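# Fork the loaded pallet squarely into its station

## Task

With the fork, move the pallet together with its workpieces into the station so that it rests flat on the seat, sits between the side guides and is pressed squarely against the back stop; every workpiece must remain upright on the pallet, and the arrangement must hold by itself, without the robot supporting it, when the scene is ended.

## Robot and tools

Robot: one six-joint Elite arm on a base (possibly tilted relative to the table) carrying a rigid steel lifting fork. The fork has no motor or sensor, so no call contains a tool command and no result reports a tool reading. A load stays on the fork only through its shape, gravity and friction.

Frame: the scene frame has its origin on the table top right below the arm base, +z upward, and +y to the left when facing along +x. Positions are in metres, orientation as a quaternion in w, x, y, z order. The printed tool point position may be somewhat off, more so when the arm is stretched far.

Fork geometry: the tool point lies between the two tines, halfway along the blades, on the plane of the load-bearing faces. Blades are 240 mm long, 30 mm wide, 8 mm thick, with a 110 mm gap, and extend along the tool point's -y axis; the noses are 120 mm from the tool point toward -y, the upright back legs 120 mm toward +y. The bearing faces look along the tool's -z, so the blades are level when tool +z points straight down. If the noses dip, the load slides off. A flat block about 9 cm from the last joint's axis sticks out toward the fork's -y and rotates with it. A heavier load makes the tool point sag below its commanded place and tilt; read the reported pose, compare it with what you sent, and send a correction.

execute_actions takes "actions", a list holding at most one item, plus optional "pictures" (true/false; pictures come by default). Three forms:
- Empty list []: sends nothing and just returns the current state.
- Motion: {"rows": [[...], ...], "steps": n}. n is 1 to 15 control steps of 1/30 s each (15 if omitted). One row is used per step; if rows run out, the last row repeats. Each row is six numbers in [-1, 1]: dx, dy, dz, rx, ry, rz. These are an offset, not a pose, expressed in the tool point's own axes. The reference is the tool point pose in the latest result that shows it; before any such result in the scene, or for a later call inside the same reply, the reference is where the robot is when the action begins. Every row is counted from that same reference, not from the row before. Scale: 1.0 equals 0.6 m for dx, dy, dz and 180 degrees for the rotation; rx, ry, rz form a single rotation vector. All-zero rows are not a pause: they pull the arm back to the reference pose.
- Wait: {"steps": n} without rows, n up to 300; no new command, returns once n steps have passed since the previous result.
A refused call sends nothing to the robot.

Motion behaviour: per control step the commanded target is clipped to at most 70 mm and 16 degrees away from the measured pose; damped inverse kinematics then drives the joints, favouring position over orientation if both cannot be met. Motion is smoothed and trails commands by about 0.15 s. After an action ends the arm continues only to the last clipped target, so a distant goal needs several actions; check the resulting pose and command the remainder. The elbow stops a little short of straight. The simulation keeps running between your calls.

Result lines: the state line gives end_effector_position, end_effector_quat_wxyz and linear/angular velocities in the scene frame. "Hand target" shows the pose the controller is currently driving toward. "pose unreachable" means the clearance check (which treats any mounting block or post under the base as arm) altered or blocked the command. HELD flags each step where your row was partly or fully withheld. A Joint positions line lists the six joints from base outward (ranges about ±6.283 rad, elbow ±3.142). MOTOR HOT appears from 70 °C; at 85 °C an OVER-TEMPERATURE FAULT brakes the arm until it cools, possibly for minutes. Holding a load heats motors, even while idle.

Faults to avoid: if contact torque reaches a joint's limit (shoulder pan 303, shoulder lift 303, elbow 138, each wrist 51.5 N m, load weight included) or any outside force on the arm, fork or load reaches 150 N, the arm halts for 10 s, drops the rest of the call and yields to the contact. Do not shove hard, slam, drop the pallet, let workpieces topple, or push anything off the table, which counts as failure. Occasionally an external nudge may move a loose object.

Cameras: cam_high (672x504), cam_low (672x504), cam_wrist (504x504 fisheye), delivered in that order; calibration was supplied separately and may be slightly off. zoom_image takes "camera" (one of the three names) and "region" [x0, y0, x1, y1] in that image's pixels, origin top-left, at most 504 by 504, and returns a closer view of the latest picture.

read_manual(section="licences") only returns licence texts. finished_scene(scene=number of the current scene) ends and grades it irreversibly and starts the next scene if any; the goal must already hold and keep holding. Faster, smoother, lower-effort motion is better.

Each tool is called as name(argument=value, ...), one argument or row to a line, values as JSON.

## Session

execute_actions(
  actions=[],
)

Scene clock: 0.00 s of 6000.00 s.
end_effector_position=(+0.8511, -0.0007, +0.3826) end_effector_quat_wxyz=(-0.197, +0.868, +0.193, -0.414) end_effector_velocity=(-0.000, -0.001, +0.000) end_effector_angular_velocity=(-0.000, -0.002, +0.000)
Joint positions: [ 2.634 -0.357  0.654 -0.595 -1.452  0.136]
Joint velocities: [-0.001 -0.    -0.    -0.001  0.    -0.   ]
Motor temperatures (°C, as the motors report them): [26 26 27 28 34 31]
Hand target: +0.851, -0.001, +0.383; -0.197, +0.868, +0.193, -0.414

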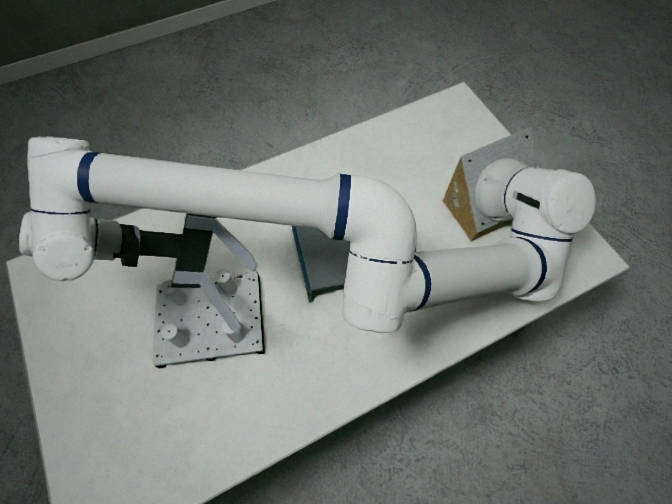

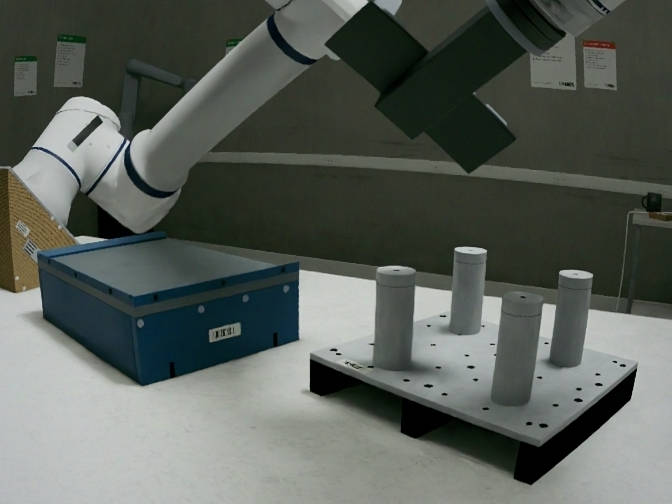

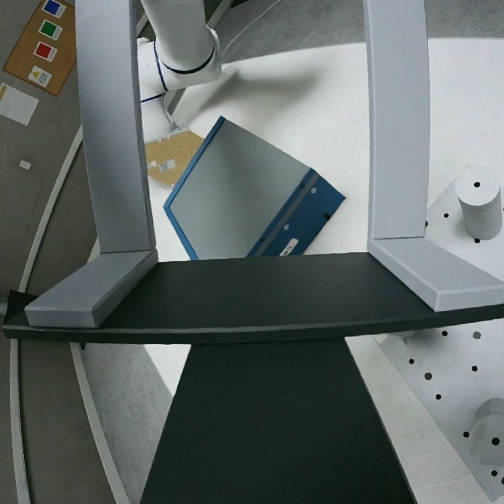

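zoom_image(
  camera="cam_high",
  region=[130, 200, 390, 390],
)

zoom_image(
  camera="cam_low",
  region=[290, 230, 660, 500],
)

zoom_image(
  camera="cam_low",
  region=[20, 210, 320, 400],
)

Region (130, 200, 390, 390) of cam_high's 672x504 image, scaled by 1.938, with more detail than that image has; it fills the top 368 rows of this view, and the rest is white.

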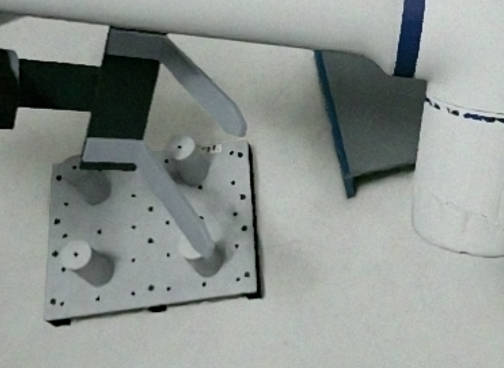

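Region (290, 230, 660, 500) of cam_low's 672x504 image, scaled by 1.362, with more detail than that image has; it fills the top 368 rows of this view, and the rest is white.

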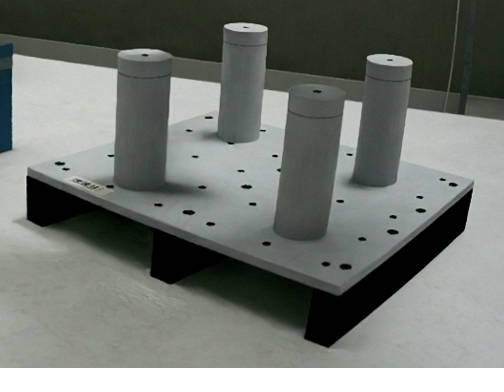

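Region (20, 210, 320, 400) of cam_low's 672x504 image, scaled by 1.680, with more detail than that image has; it fills the top 319 rows of this view, and the rest is white.

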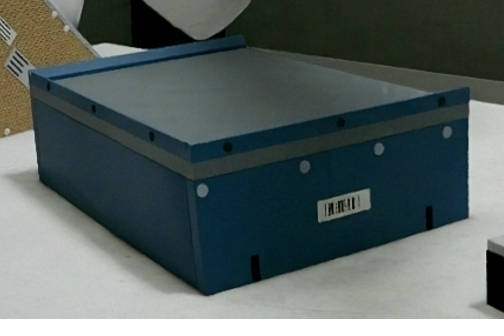

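execute_actions(
  actions=[
    {"rows":[[0.233,-0.072,-0.055,-0.366,-0.105,-0.684]]},
  ],
)

Scene clock: 51.53 s of 6000.00 s.
end_effector_position=(+0.9467, +0.0974, +0.3334) end_effector_quat_wxyz=(-0.128, +0.736, +0.587, -0.312) end_effector_velocity=(+0.080, +0.018, -0.004) end_effector_angular_velocity=(+0.725, -0.255, +1.600)
Joint positions: [ 2.833 -0.307  0.239 -0.707 -1.328 -0.428]
Joint velocities: [ 0.174 -0.363  0.264 -0.647  0.168 -1.335]
Motor temperatures (°C, as the motors report them): [26 26 27 28 34 31]
Hand target: +0.955, +0.099, +0.333; -0.124, +0.680, +0.662, -0.291
Off the commanded pose: 0.005 m, 91 deg; orientation clipped at the last step of the last action.
Steps of this call (steps 1 to 90: nothing new was sent; then 48.03 s passed at rest; steps 91 to 105: all 15 steps of this action). Readings (end_effector_position):
91: (+0.8515, -0.0001, +0.3823)
92: (+0.8561, +0.0049, +0.3795)
94: (+0.8748, +0.0325, +0.3660)
98: (+0.9078, +0.0742, +0.3447)
105: the state above
camera_calibration (this result's frames):
cam_wrist: T_world_to_cam=[[0.141937, 0.922637, -0.358602, -0.105753], [0.928167, -0.249956, -0.275731, -0.881531], [-0.344034, -0.293706, -0.891839, 0.761697], [0, 0, 0, 1]] pos_world=[1.09527, 0.100943, 0.398323]

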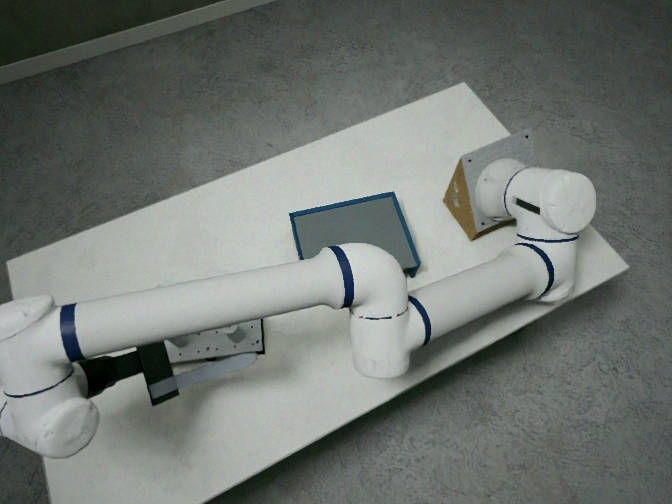

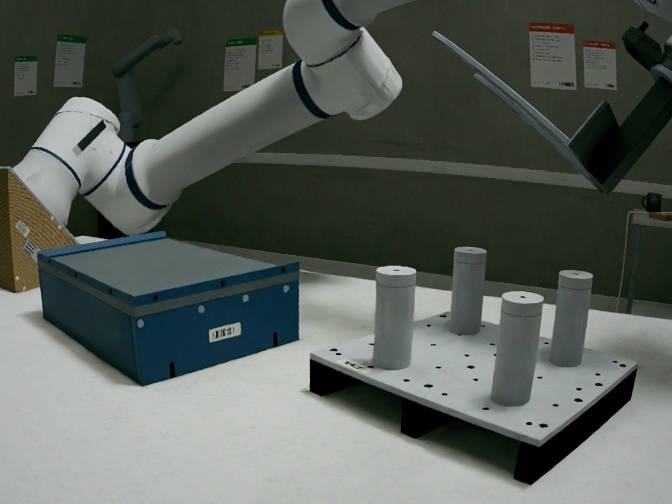

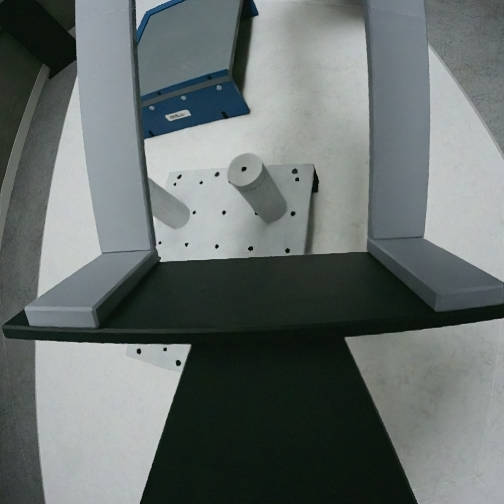

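execute_actions(
  actions=[
    {"rows":[[-0.023,-0.157,0.122,-0.236,-0.068,-0.442]]},
  ],
)

Scene clock: 59.80 s of 6000.00 s.
end_effector_position=(+0.8321, +0.0980, +0.3316) end_effector_quat_wxyz=(-0.174, +0.488, +0.828, -0.215) end_effector_velocity=(-0.048, +0.006, +0.012) end_effector_angular_velocity=(+0.656, -0.710, +1.388)
Joint positions: [ 2.847 -0.802  1.04  -1.131 -1.24  -1.1  ]
Joint velocities: [-0.096 -0.871  1.033 -1.052  0.42  -1.152]
Motor temperatures (°C, as the motors report them): [26 26 27 28 34 31]
Hand target: +0.829, +0.099, +0.332; -0.142, +0.425, +0.876, -0.181
Off the commanded pose: 0.006 m, 53 deg; orientation clipped at the last step of the last action.
Steps of this call (steps 1 to 90: nothing new was sent; then 4.77 s passed at rest; steps 91 to 105: all 15 steps of this action). Readings (end_effector_position):
91: (+0.9547, +0.0993, +0.3325)
92: (+0.9506, +0.0989, +0.3326)
94: (+0.9334, +0.0985, +0.3322)
98: (+0.8827, +0.0975, +0.3297)
105: the state above
camera_calibration (this result's frames):
cam_wrist: T_world_to_cam=[[-0.435252, 0.899889, 0.0275058, 0.263797], [0.870721, 0.428519, -0.241283, -0.805653], [-0.228915, -0.0810689, -0.970065, 0.630093], [0, 0, 0, 1]] pos_world=[0.960554, 0.158931, 0.409585]

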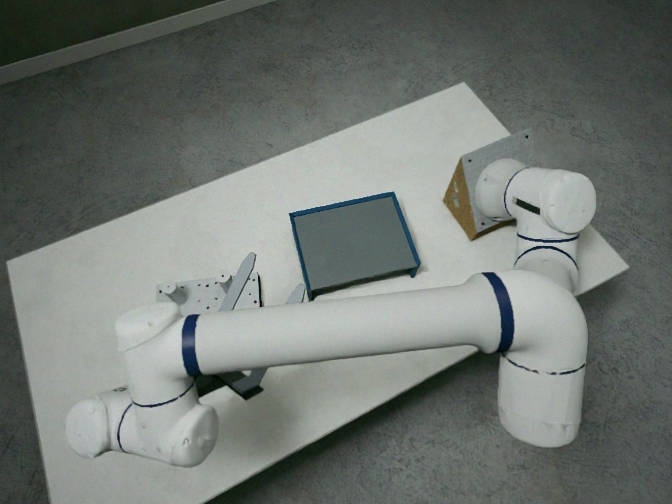

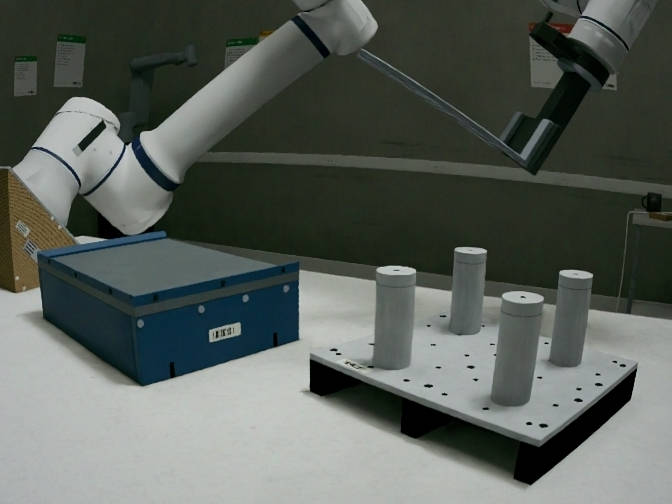

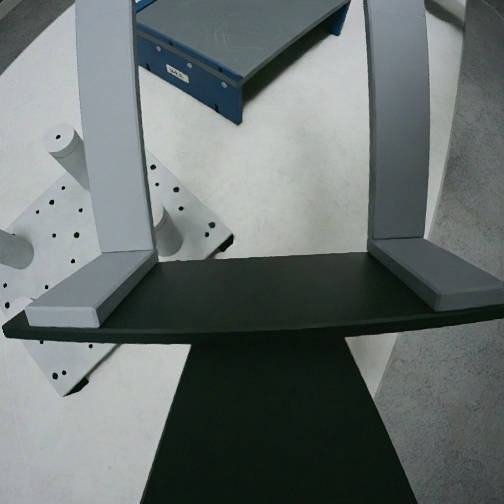

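execute_actions(
  actions=[
    {"rows":[[0.055,0.218,-0.13,-0.138,-0.039,-0.257]]},
  ],
  pictures=false,
)

execute_actions(
  actions=[
    {"steps":20},
  ],
  pictures=false,
)

Scene clock: 66.23 s of 6000.00 s.
end_effector_position=(+0.9485, +0.1966, +0.3317) end_effector_quat_wxyz=(-0.086, +0.152, +0.985, +0.007) end_effector_velocity=(+0.031, +0.017, -0.003) end_effector_angular_velocity=(+0.279, -0.025, +0.276)
Joint positions: [ 2.83  -0.958  1.054 -1.184 -0.859 -1.799]
Joint velocities: [-0.052  0.003 -0.035  0.212  0.179 -0.472]
Motor temperatures (°C, as the motors report them): [26 26 27 28 34 31]
Hand target: +0.952, +0.198, +0.331; -0.087, +0.139, +0.986, +0.019
Off the commanded pose: 0.003 m, 2 deg.
Steps of this call (steps 1 to 90: nothing new was sent; then 2.93 s passed at rest; steps 91 to 105: all 15 steps of this action). Readings (end_effector_position):
91: (+0.8291, +0.0995, +0.3324)
92: (+0.8356, +0.1044, +0.3313)
94: (+0.8627, +0.1294, +0.3334)
98: (+0.9115, +0.1713, +0.3337)
105: the state above

Scene clock: 66.90 s of 6000.00 s.
end_effector_position=(+0.9516, +0.1981, +0.3314) end_effector_quat_wxyz=(-0.087, +0.139, +0.986, +0.019) end_effector_velocity=(+0.000, -0.000, +0.000) end_effector_angular_velocity=(-0.000, -0.001, +0.000)
Joint positions: [ 2.825 -0.956  1.049 -1.163 -0.843 -1.843]
Joint velocities: [-0.     0.    -0.001 -0.     0.    -0.   ]
Motor temperatures (°C, as the motors report them): [26 26 27 28 34 31]
Hand target: +0.952, +0.198, +0.331; -0.087, +0.139, +0.986, +0.019
Off the commanded pose: 0.000 m, 0 deg.
Steps of this call (steps 1 to 20: nothing new was sent). Readings (end_effector_position):
1: (+0.9494, +0.1972, +0.3317)
2: (+0.9502, +0.1977, +0.3317)
4: (+0.9509, +0.1979, +0.3315)
8: (+0.9515, +0.1981, +0.3314)
20: the state above

execute_actions(
  actions=[
    {"rows":[[-0.213,0.09,0.317,0.0027,-0.0567,0.0163]]},
  ],
  pictures=false,
)

execute_actions(
  actions=[
    {"steps":25},
  ],
)

Scene clock: 75.97 s of 6000.00 s.
end_effector_position=(+1.0379, +0.2250, +0.1459) end_effector_quat_wxyz=(-0.006, +0.163, +0.987, +0.003) end_effector_velocity=(+0.153, +0.022, -0.290) end_effector_angular_velocity=(-0.042, -0.058, -0.041)
Joint positions: [ 2.982 -0.855  1.132 -1.716 -0.786 -1.434]
Joint velocities: [ 0.23   0.366 -0.234 -0.452  0.     0.428]
Motor temperatures (°C, as the motors report them): [26 26 27 28 34 31]
Hand target: +1.053, +0.227, +0.123; -0.001, +0.164, +0.986, +0.001
Off the commanded pose: 0.030 m, 1 deg.
Steps of this call (steps 1 to 90: nothing new was sent; then 5.57 s passed at rest; steps 91 to 105: all 15 steps of this action). Readings (end_effector_position):
91: (+0.9519, +0.1982, +0.3309)
92: (+0.9554, +0.1988, +0.3255)
94: (+0.9661, +0.2035, +0.2980)
98: (+0.9909, +0.2137, +0.2411)
105: the state above

Scene clock: 76.80 s of 6000.00 s.
end_effector_position=(+1.0532, +0.2272, +0.1225) end_effector_quat_wxyz=(-0.001, +0.164, +0.986, +0.001) end_effector_velocity=(+0.000, -0.000, -0.000) end_effector_angular_velocity=(-0.000, -0.000, +0.002)
Joint positions: [ 3.001 -0.823  1.107 -1.757 -0.789 -1.394]
Joint velocities: [ 0.     0.     0.001 -0.001 -0.    -0.001]
Motor temperatures (°C, as the motors report them): [26 26 27 28 34 31]
Hand target: +1.053, +0.227, +0.123; -0.001, +0.164, +0.986, +0.001
Off the commanded pose: 0.003 m, 0 deg.
Steps of this call (steps 1 to 25: nothing new was sent). Readings (end_effector_position):
1: (+1.0426, +0.2255, +0.1381)
2: (+1.0462, +0.2260, +0.1333)
4: (+1.0501, +0.2267, +0.1279)
8: (+1.0526, +0.2271, +0.1238)
25: the state above
camera_calibration (this result's frames):
cam_wrist: T_world_to_cam=[[-0.927052, 0.374173, -0.0238752, 0.893252], [0.348976, 0.884399, 0.309926, -0.725575], [0.137081, 0.278985, -0.950461, 0.0187359], [0, 0, 0, 1]] pos_world=[1.07873, 0.30224, 0.264009]

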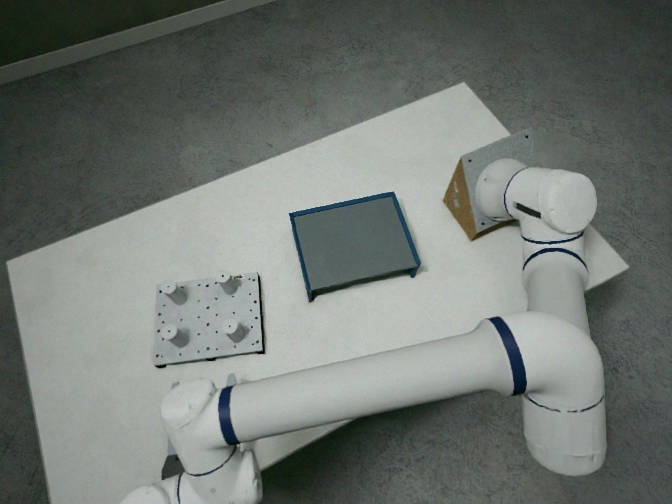

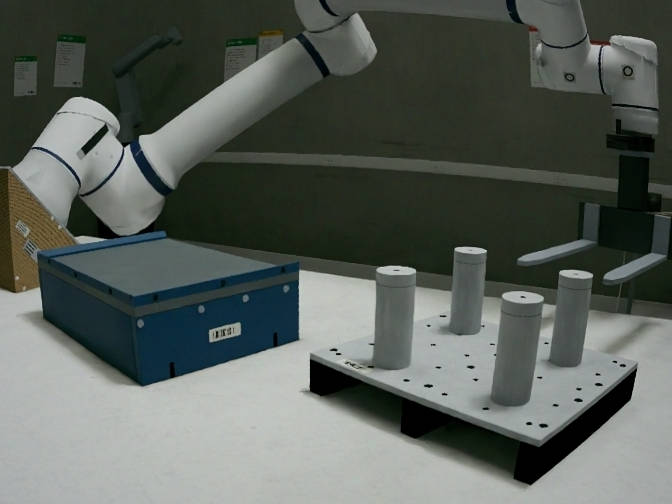

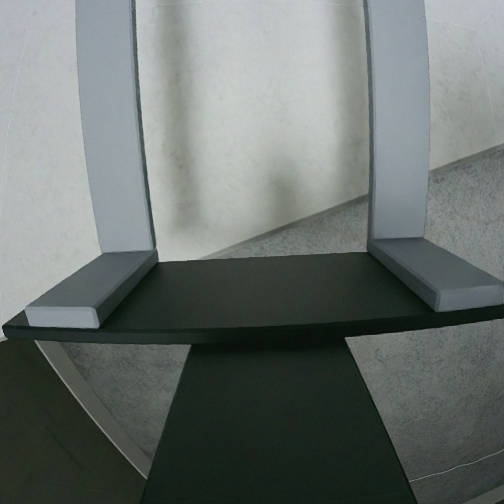

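execute_actions(
  actions=[
    {"rows":[[0,-0.03,0.15,0,0,0]]},
  ],
  pictures=false,
)

execute_actions(
  actions=[
    {"steps":15},
  ],
)

zoom_image(
  camera="cam_high",
  region=[130, 260, 300, 430],
)

zoom_image(
  camera="cam_low",
  region=[472, 250, 672, 420],
)

Scene clock: 83.93 s of 6000.00 s.
end_effector_position=(+1.0473, +0.2105, +0.0333) end_effector_quat_wxyz=(-0.001, +0.164, +0.986, +0.001) end_effector_velocity=(+0.000, -0.003, -0.007) end_effector_angular_velocity=(-0.002, -0.002, -0.002)
Joint positions: [ 3.048 -0.777  1.174 -1.917 -0.786 -1.329]
Joint velocities: [ 0.003  0.006  0.004 -0.017 -0.002  0.009]
Motor temperatures (°C, as the motors report them): [26 26 27 28 34 31]
Hand target: +1.047, +0.210, +0.032; -0.001, +0.164, +0.986, +0.001
Off the commanded pose: 0.001 m, 0 deg.
Steps of this call (steps 1 to 90: nothing new was sent; then 3.63 s passed at rest; steps 91 to 105: all 15 steps of this action). Readings (end_effector_position):
91: (+1.0532, +0.2270, +0.1214)
92: (+1.0538, +0.2252, +0.1092)
94: (+1.0458, +0.2168, +0.0716)
98: (+1.0466, +0.2121, +0.0419)
105: the state above

Scene clock: 84.43 s of 6000.00 s.
end_effector_position=(+1.0473, +0.2103, +0.0325) end_effector_quat_wxyz=(-0.001, +0.164, +0.986, +0.001) end_effector_velocity=(+0.000, +0.001, -0.000) end_effector_angular_velocity=(-0.000, -0.000, +0.001)
Joint positions: [ 3.048 -0.776  1.175 -1.918 -0.786 -1.328]
Joint velocities: [ 0.001  0.    -0.001 -0.     0.     0.   ]
Motor temperatures (°C, as the motors report them): [26 26 27 28 34 31]
Hand target: +1.047, +0.210, +0.032; -0.001, +0.164, +0.986, +0.001
Off the commanded pose: 0.000 m, 0 deg.
Steps of this call (steps 1 to 15: nothing new was sent). Readings (end_effector_position):
1: (+1.0473, +0.2104, +0.0331)
2: (+1.0473, +0.2104, +0.0329)
4: (+1.0473, +0.2103, +0.0327)
8: (+1.0473, +0.2103, +0.0325)
15: the state above
camera_calibration (this result's frames):
cam_wrist: T_world_to_cam=[[-0.92705, 0.374174, -0.0239256, 0.891963], [0.348986, 0.884451, 0.309767, -0.680691], [0.137068, 0.278819, -0.950512, -0.061251], [0, 0, 0, 1]] pos_world=[1.07284, 0.285366, 0.173976]

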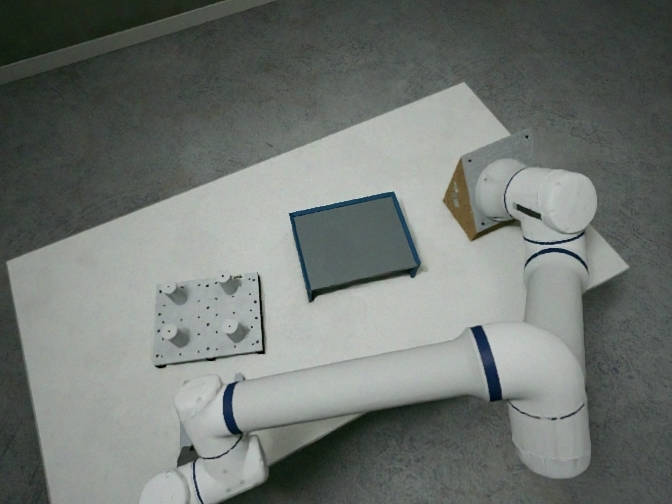

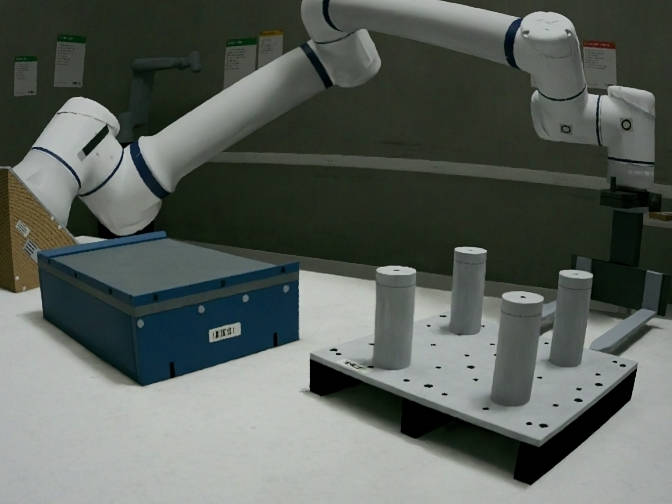

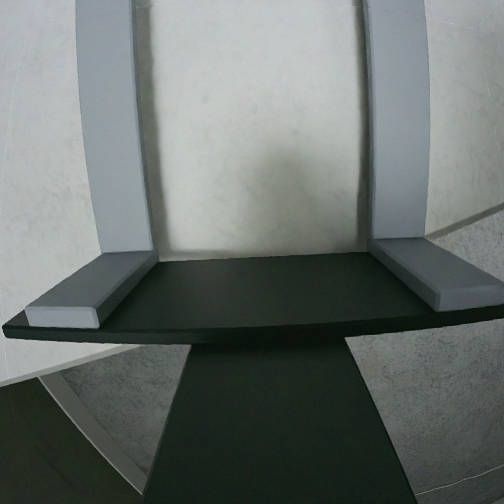

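Region (130, 260, 300, 430) of cam_high's 672x504 image, scaled by 2.965, with more detail than that image has.

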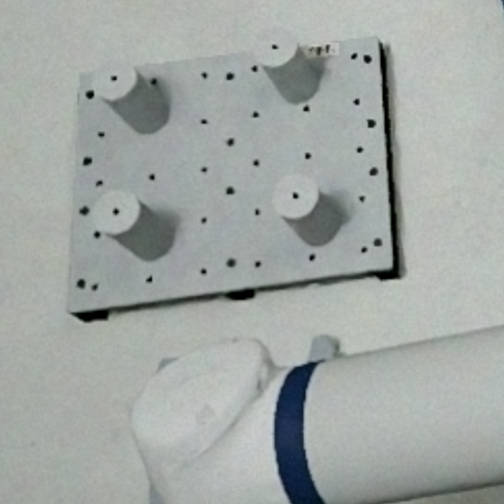

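Region (472, 250, 672, 420) of cam_low's 672x504 image, scaled by 2.520, with more detail than that image has; it fills the top 428 rows of this view, and the rest is white.

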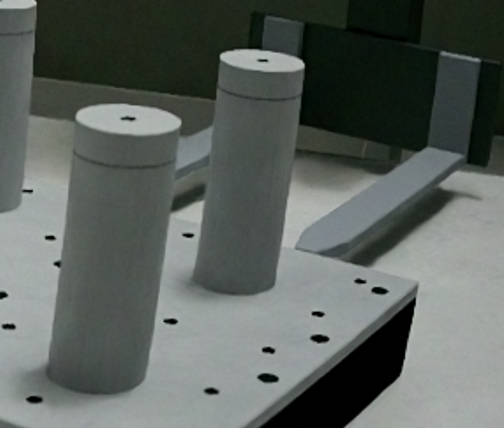

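execute_actions(
  actions=[
    {"rows":[[0,-0.02,0.005,0,0,0],[0,-0.04,0.005,0,0,0],[0,-0.06,0.005,0,0,0],[0,-0.08,0.005,0,0,0],[0,-0.1,0.005,0,0,0],[0,-0.12,0.005,0,0,0],[0,-0.14,0.005,0,0,0],[0,-0.16,0.005,0,0,0],[0,-0.18,0.005,0,0,0],[0,-0.2,0.005,0,0,0],[0,-0.22,0.005,0,0,0],[0,-0.24,0.005,0,0,0]]},
  ],
  pictures=false,
)

execute_actions(
  actions=[
    {"steps":15},
  ],
)

Scene clock: 92.23 s of 6000.00 s.
end_effector_position=(+1.0043, +0.0864, +0.0291) end_effector_quat_wxyz=(-0.002, +0.165, +0.986, +0.001) end_effector_velocity=(-0.035, -0.124, +0.003) end_effector_angular_velocity=(+0.008, -0.021, +0.028)
Joint positions: [ 2.964 -0.783  1.346 -1.998 -0.794 -1.445]
Joint velocities: [-0.094  0.005  0.152 -0.092 -0.001 -0.14 ]
Motor temperatures (°C, as the motors report them): [26 26 27 28 34 31]
Hand target: +1.001, +0.074, +0.029; -0.001, +0.164, +0.986, +0.001
Off the commanded pose: 0.013 m, 0 deg.
Steps of this call (steps 1 to 90: nothing new was sent; then 4.30 s passed at rest; steps 91 to 105: all 15 steps of this action). Readings (end_effector_position):
91: (+1.0472, +0.2101, +0.0324)
92: (+1.0465, +0.2076, +0.0316)
94: (+1.0412, +0.1934, +0.0297)
98: (+1.0280, +0.1548, +0.0292)
105: the state above

Scene clock: 92.73 s of 6000.00 s.
end_effector_position=(+1.0006, +0.0745, +0.0292) end_effector_quat_wxyz=(-0.001, +0.164, +0.986, +0.001) end_effector_velocity=(+0.001, -0.002, +0.002) end_effector_angular_velocity=(-0.001, -0.003, -0.000)
Joint positions: [ 2.955 -0.782  1.361 -2.006 -0.794 -1.458]
Joint velocities: [-0.003  0.     0.    -0.001 -0.    -0.001]
Motor temperatures (°C, as the motors report them): [26 26 27 28 34 31]
Hand target: +1.001, +0.074, +0.029; -0.001, +0.164, +0.986, +0.001
Off the commanded pose: 0.000 m, 0 deg.
Steps of this call (steps 1 to 15: nothing new was sent). Readings (end_effector_position):
1: (+1.0034, +0.0829, +0.0293)
2: (+1.0027, +0.0804, +0.0294)
4: (+1.0016, +0.0773, +0.0293)
8: (+1.0009, +0.0751, +0.0292)
15: the state above
camera_calibration (this result's frames):
cam_wrist: T_world_to_cam=[[-0.926964, 0.374411, -0.0235607, 0.899291], [0.349287, 0.884268, 0.30995, -0.543548], [0.136883, 0.279083, -0.950461, -0.0199512], [0, 0, 0, 1]] pos_world=[1.0262, 0.149506, 0.170698]

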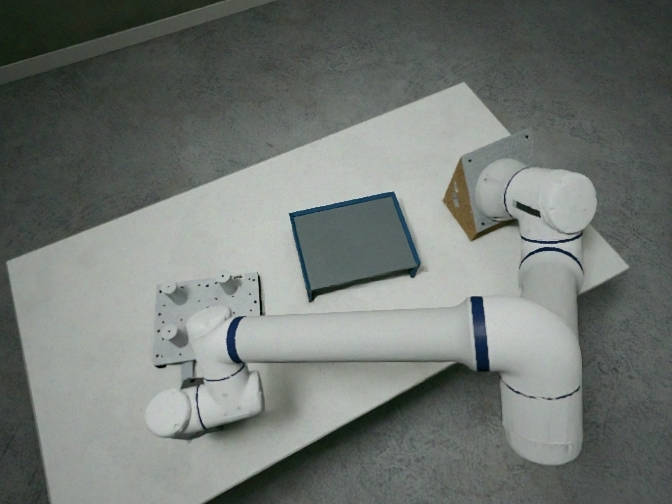

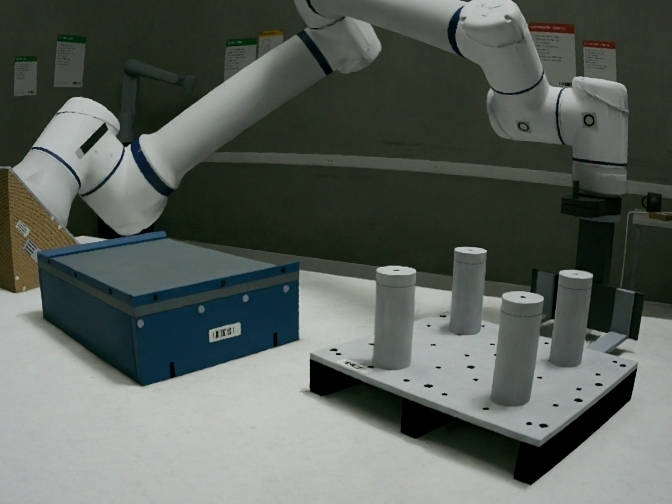

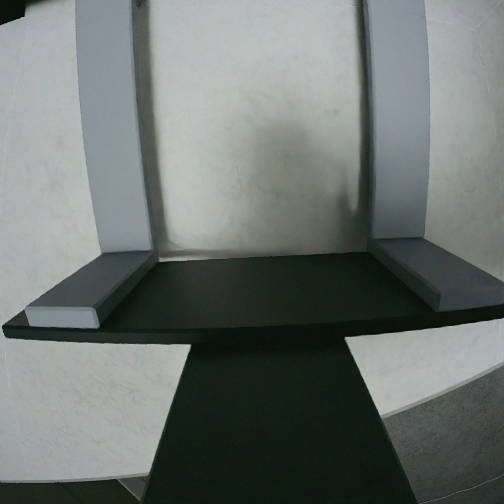

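execute_actions(
  actions=[
    {"rows":[[0,-0.015,0,0,0,0],[0,-0.03,0,0,0,0],[0,-0.045,0,0,0,0],[0,-0.06,0,0,0,0],[0,-0.075,0,0,0,0],[0,-0.09,0,0,0,0],[0,-0.105,0,0,0,0],[0,-0.12,0,0,0,0],[0,-0.135,0,0,0,0],[0,-0.15,0,0,0,0],[0,-0.165,0,0,0,0]]},
  ],
  pictures=false,
)

execute_actions(
  actions=[
    {"steps":15},
  ],
)

Scene clock: 98.50 s of 6000.00 s.
end_effector_position=(+0.9705, -0.0128, +0.0290) end_effector_quat_wxyz=(-0.001, +0.164, +0.986, +0.001) end_effector_velocity=(-0.013, -0.064, +0.007) end_effector_angular_velocity=(-0.003, -0.014, +0.017)
Joint positions: [ 2.89  -0.766  1.448 -2.047 -0.806 -1.547]
Joint velocities: [-0.052  0.016  0.048 -0.034 -0.009 -0.075]
Motor temperatures (°C, as the motors report them): [26 26 27 28 34 31]
Hand target: +0.969, -0.019, +0.029; -0.001, +0.164, +0.986, +0.001
Off the commanded pose: 0.007 m, 0 deg.
Steps of this call (steps 1 to 90: nothing new was sent; then 2.27 s passed at rest; steps 91 to 105: all 15 steps of this action). Readings (end_effector_position):
91: (+1.0006, +0.0742, +0.0292)
92: (+1.0000, +0.0723, +0.0293)
94: (+0.9962, +0.0619, +0.0291)
98: (+0.9860, +0.0328, +0.0290)
105: the state above

Scene clock: 99.00 s of 6000.00 s.
end_effector_position=(+0.9686, -0.0190, +0.0290) end_effector_quat_wxyz=(-0.001, +0.164, +0.986, +0.001) end_effector_velocity=(-0.000, +0.001, -0.001) end_effector_angular_velocity=(-0.000, +0.002, +0.000)
Joint positions: [ 2.886 -0.764  1.453 -2.05  -0.806 -1.554]
Joint velocities: [ 0.001  0.    -0.     0.001 -0.    -0.   ]
Motor temperatures (°C, as the motors report them): [26 26 27 28 34 31]
Hand target: +0.969, -0.019, +0.029; -0.001, +0.164, +0.986, +0.001
Off the commanded pose: 0.000 m, 0 deg.
Steps of this call (steps 1 to 15: nothing new was sent). Readings (end_effector_position):
1: (+0.9700, -0.0147, +0.0291)
2: (+0.9695, -0.0160, +0.0290)
4: (+0.9690, -0.0176, +0.0290)
8: (+0.9687, -0.0187, +0.0290)
15: the state above
camera_calibration (this result's frames):
cam_wrist: T_world_to_cam=[[-0.926952, 0.374445, -0.0234541, 0.904538], [0.349319, 0.884179, 0.310166, -0.449675], [0.136878, 0.279316, -0.950393, 0.0103446], [0, 0, 0, 1]] pos_world=[0.994128, 0.0560042, 0.170521]

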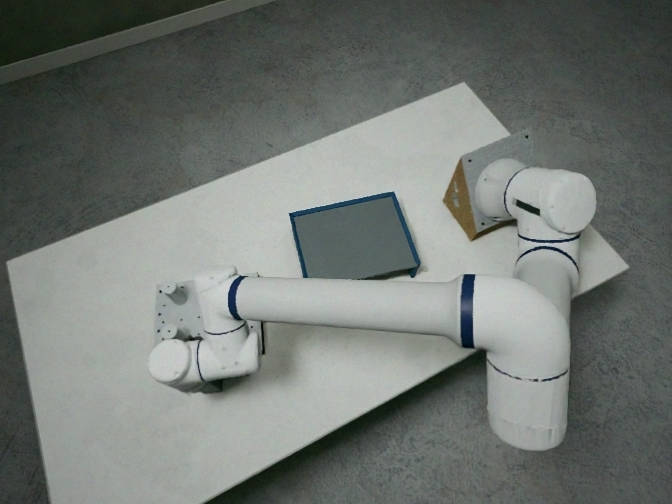

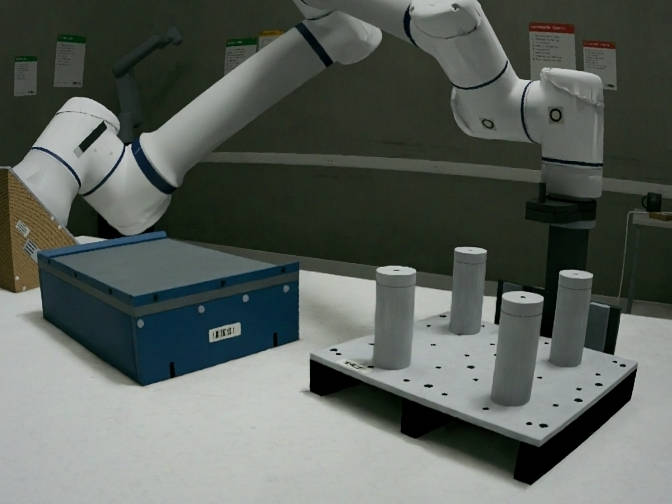

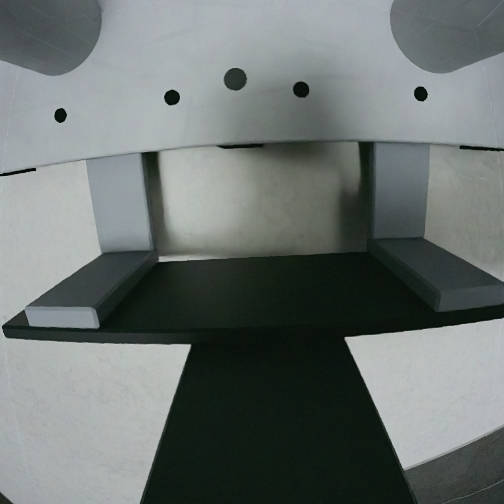

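execute_actions(
  actions=[
    {"rows":[[-0.005,-0.01,0,0,0,0],[-0.01,-0.02,0,0,0,0],[-0.015,-0.03,0,0,0,0],[-0.015,-0.04,0,0,0,0],[-0.015,-0.05,0,0,0,0],[-0.015,-0.06,0,0,0,0],[-0.015,-0.072,0,0,0,0]]},
  ],
)

Scene clock: 107.07 s of 6000.00 s.
end_effector_position=(+0.9633, -0.0618, +0.0289) end_effector_quat_wxyz=(-0.001, +0.164, +0.986, +0.001) end_effector_velocity=(-0.003, -0.011, +0.001) end_effector_angular_velocity=(+0.000, +0.000, -0.001)
Joint positions: [ 2.855 -0.738  1.462 -2.057 -0.813 -1.595]
Joint velocities: [-0.009  0.005  0.005 -0.001 -0.002 -0.012]
Motor temperatures (°C, as the motors report them): [26 26 27 28 34 31]
Hand target: +0.963, -0.063, +0.029; -0.001, +0.164, +0.986, +0.001
Off the commanded pose: 0.001 m, 0 deg.
Steps of this call (steps 1 to 90: nothing new was sent; then 4.57 s passed at rest; steps 91 to 105: all 15 steps of this action). Readings (end_effector_position):
91: (+0.9685, -0.0192, +0.0290)
92: (+0.9688, -0.0208, +0.0289)
94: (+0.9697, -0.0289, +0.0289)
98: (+0.9664, -0.0496, +0.0290)
105: the state above
camera_calibration (this result's frames):
cam_wrist: T_world_to_cam=[[-0.926969, 0.374405, -0.0234512, 0.915714], [0.349266, 0.884162, 0.310274, -0.409976], [0.136903, 0.279424, -0.950358, 0.0228922], [0, 0, 0, 1]] pos_world=[0.988895, 0.0132408, 0.170436]

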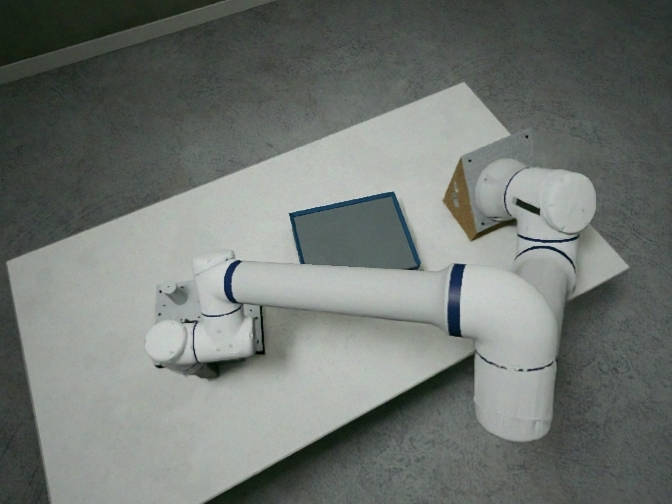

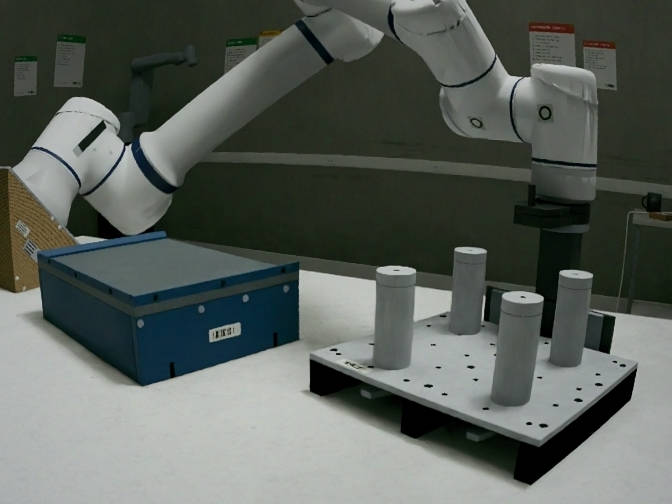

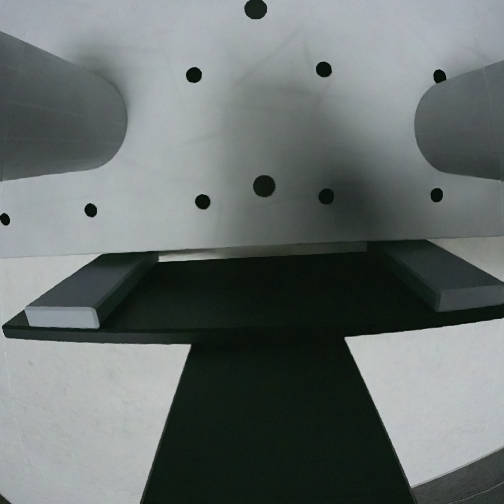

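execute_actions(
  actions=[
    {"rows":[[0,-0.004,-0.003,0,0,0],[0,-0.005,-0.006,0,0,0],[0,-0.005,-0.009,0,0,0],[0,-0.005,-0.012,0,0,0],[0,-0.005,-0.015,0,0,0],[0,-0.005,-0.018,0,0,0],[0,-0.005,-0.021,0,0,0],[0,-0.005,-0.024,0.001,0,0],[0,-0.005,-0.027,0.001,0,0],[0,-0.005,-0.03,0.002,0,0],[0,-0.005,-0.034,0.002,0,0],[0,-0.005,-0.038,0.003,0,0],[0,-0.005,-0.042,0.003,0,0],[0,-0.005,-0.046,0.004,0,0],[0,-0.005,-0.05,0.004,0,0]]},
  ],
  pictures=false,
)

execute_actions(
  actions=[
    {"rows":[[0,0,-0.02,0,0,0],[0,0,-0.026,0,0,0],[0,0,-0.032,0,0,0],[0,0,-0.04,0,0,0],[0,0,-0.048,0,0,0],[0,0,-0.056,0,0,0],[0,0,-0.064,0,0,0],[0,0,-0.072,0,0,0],[0,0,-0.08,0,0,0],[0,0,-0.088,0,0,0],[0,0,-0.096,0,0,0],[0,0,-0.102,0,0,0],[0,0,-0.108,0,0,0],[0,0,-0.112,0,0,0],[0,0,-0.115,0,0,0]]},
  ],
  pictures=false,
)

execute_actions(
  actions=[
    {"steps":20},
  ],
)

Scene clock: 123.27 s of 6000.00 s.
end_effector_position=(+0.9624, -0.0646, +0.0512) end_effector_quat_wxyz=(-0.002, +0.164, +0.986, -0.003) end_effector_velocity=(+0.008, +0.001, +0.076) end_effector_angular_velocity=(-0.051, +0.003, +0.009)
Joint positions: [ 2.84  -0.753  1.457 -2.023 -0.825 -1.614]
Joint velocities: [-0.034 -0.052 -0.035  0.096 -0.057 -0.039]
Motor temperatures (°C, as the motors report them): [26 26 27 28 34 31]
Hand target: +0.962, -0.065, +0.059; -0.002, +0.164, +0.986, -0.005
Off the commanded pose: 0.008 m, 0 deg.
Steps of this call (steps 1 to 90: nothing new was sent; then 12.70 s passed at rest; steps 91 to 105: all 15 steps of this action). Readings (end_effector_position):
91: (+0.9631, -0.0628, +0.0289)
92: (+0.9630, -0.0632, +0.0292)
94: (+0.9625, -0.0642, +0.0312)
98: (+0.9623, -0.0646, +0.0376)
105: the state above

Scene clock: 123.77 s of 6000.00 s.
end_effector_position=(+0.9627, -0.0642, +0.1104) end_effector_quat_wxyz=(-0.002, +0.164, +0.986, -0.003) end_effector_velocity=(+0.000, -0.000, +0.100) end_effector_angular_velocity=(-0.000, -0.000, +0.001)
Joint positions: [ 2.8   -0.794  1.433 -1.925 -0.836 -1.666]
Joint velocities: [-0.067 -0.061 -0.049  0.169 -0.019 -0.088]
Motor temperatures (°C, as the motors report them): [26 26 27 28 34 31]
Hand target: +0.963, -0.064, +0.120; -0.002, +0.164, +0.986, -0.003
Off the commanded pose: 0.010 m, 0 deg.
Steps of this call (steps 1 to 15: all 15 steps of this action). Readings (end_effector_position):
1: (+0.9625, -0.0646, +0.0537)
2: (+0.9623, -0.0645, +0.0564)
4: (+0.9624, -0.0646, +0.0630)
8: (+0.9625, -0.0644, +0.0796)
15: the state above

Scene clock: 124.43 s of 6000.00 s.
end_effector_position=(+0.9626, -0.0641, +0.1201) end_effector_quat_wxyz=(-0.002, +0.164, +0.986, -0.003) end_effector_velocity=(-0.000, -0.000, +0.000) end_effector_angular_velocity=(-0.000, +0.000, -0.001)
Joint positions: [ 2.794 -0.799  1.428 -1.908 -0.837 -1.674]
Joint velocities: [-0.    -0.     0.     0.001 -0.     0.   ]
Motor temperatures (°C, as the motors report them): [26 26 27 28 34 31]
Hand target: +0.963, -0.064, +0.120; -0.002, +0.164, +0.986, -0.003
Off the commanded pose: 0.000 m, 0 deg.
Steps of this call (steps 1 to 20: nothing new was sent). Readings (end_effector_position):
1: (+0.9627, -0.0642, +0.1135)
2: (+0.9627, -0.0642, +0.1157)
4: (+0.9626, -0.0641, +0.1179)
8: (+0.9626, -0.0641, +0.1196)
20: the state above
camera_calibration (this result's frames):
cam_wrist: T_world_to_cam=[[-0.927042, 0.374177, -0.0241956, 0.918216], [0.349971, 0.886621, 0.302362, -0.435486], [0.134589, 0.271834, -0.952886, 0.112352], [0, 0, 0, 1]] pos_world=[0.98851, 0.0119946, 0.26095]

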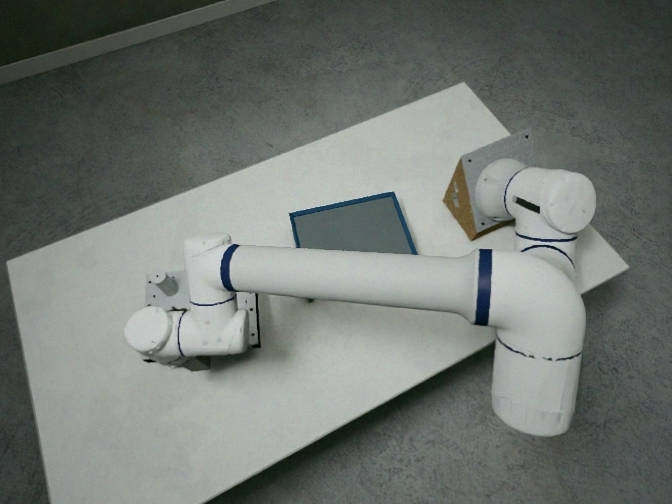

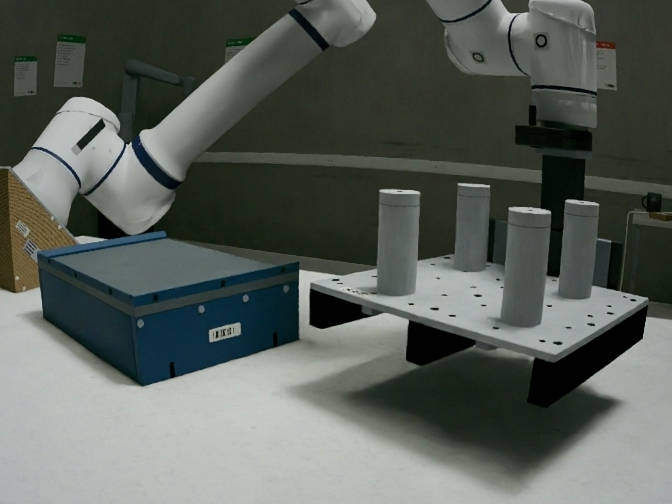

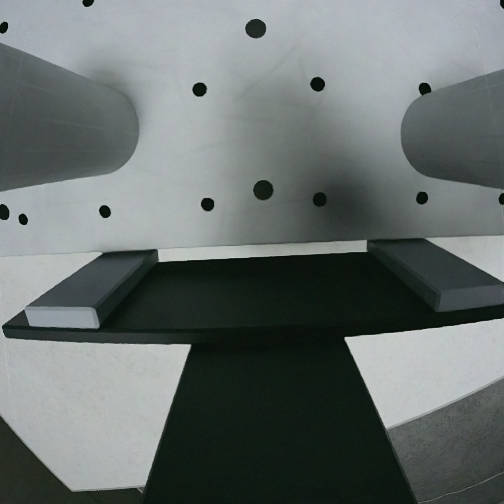

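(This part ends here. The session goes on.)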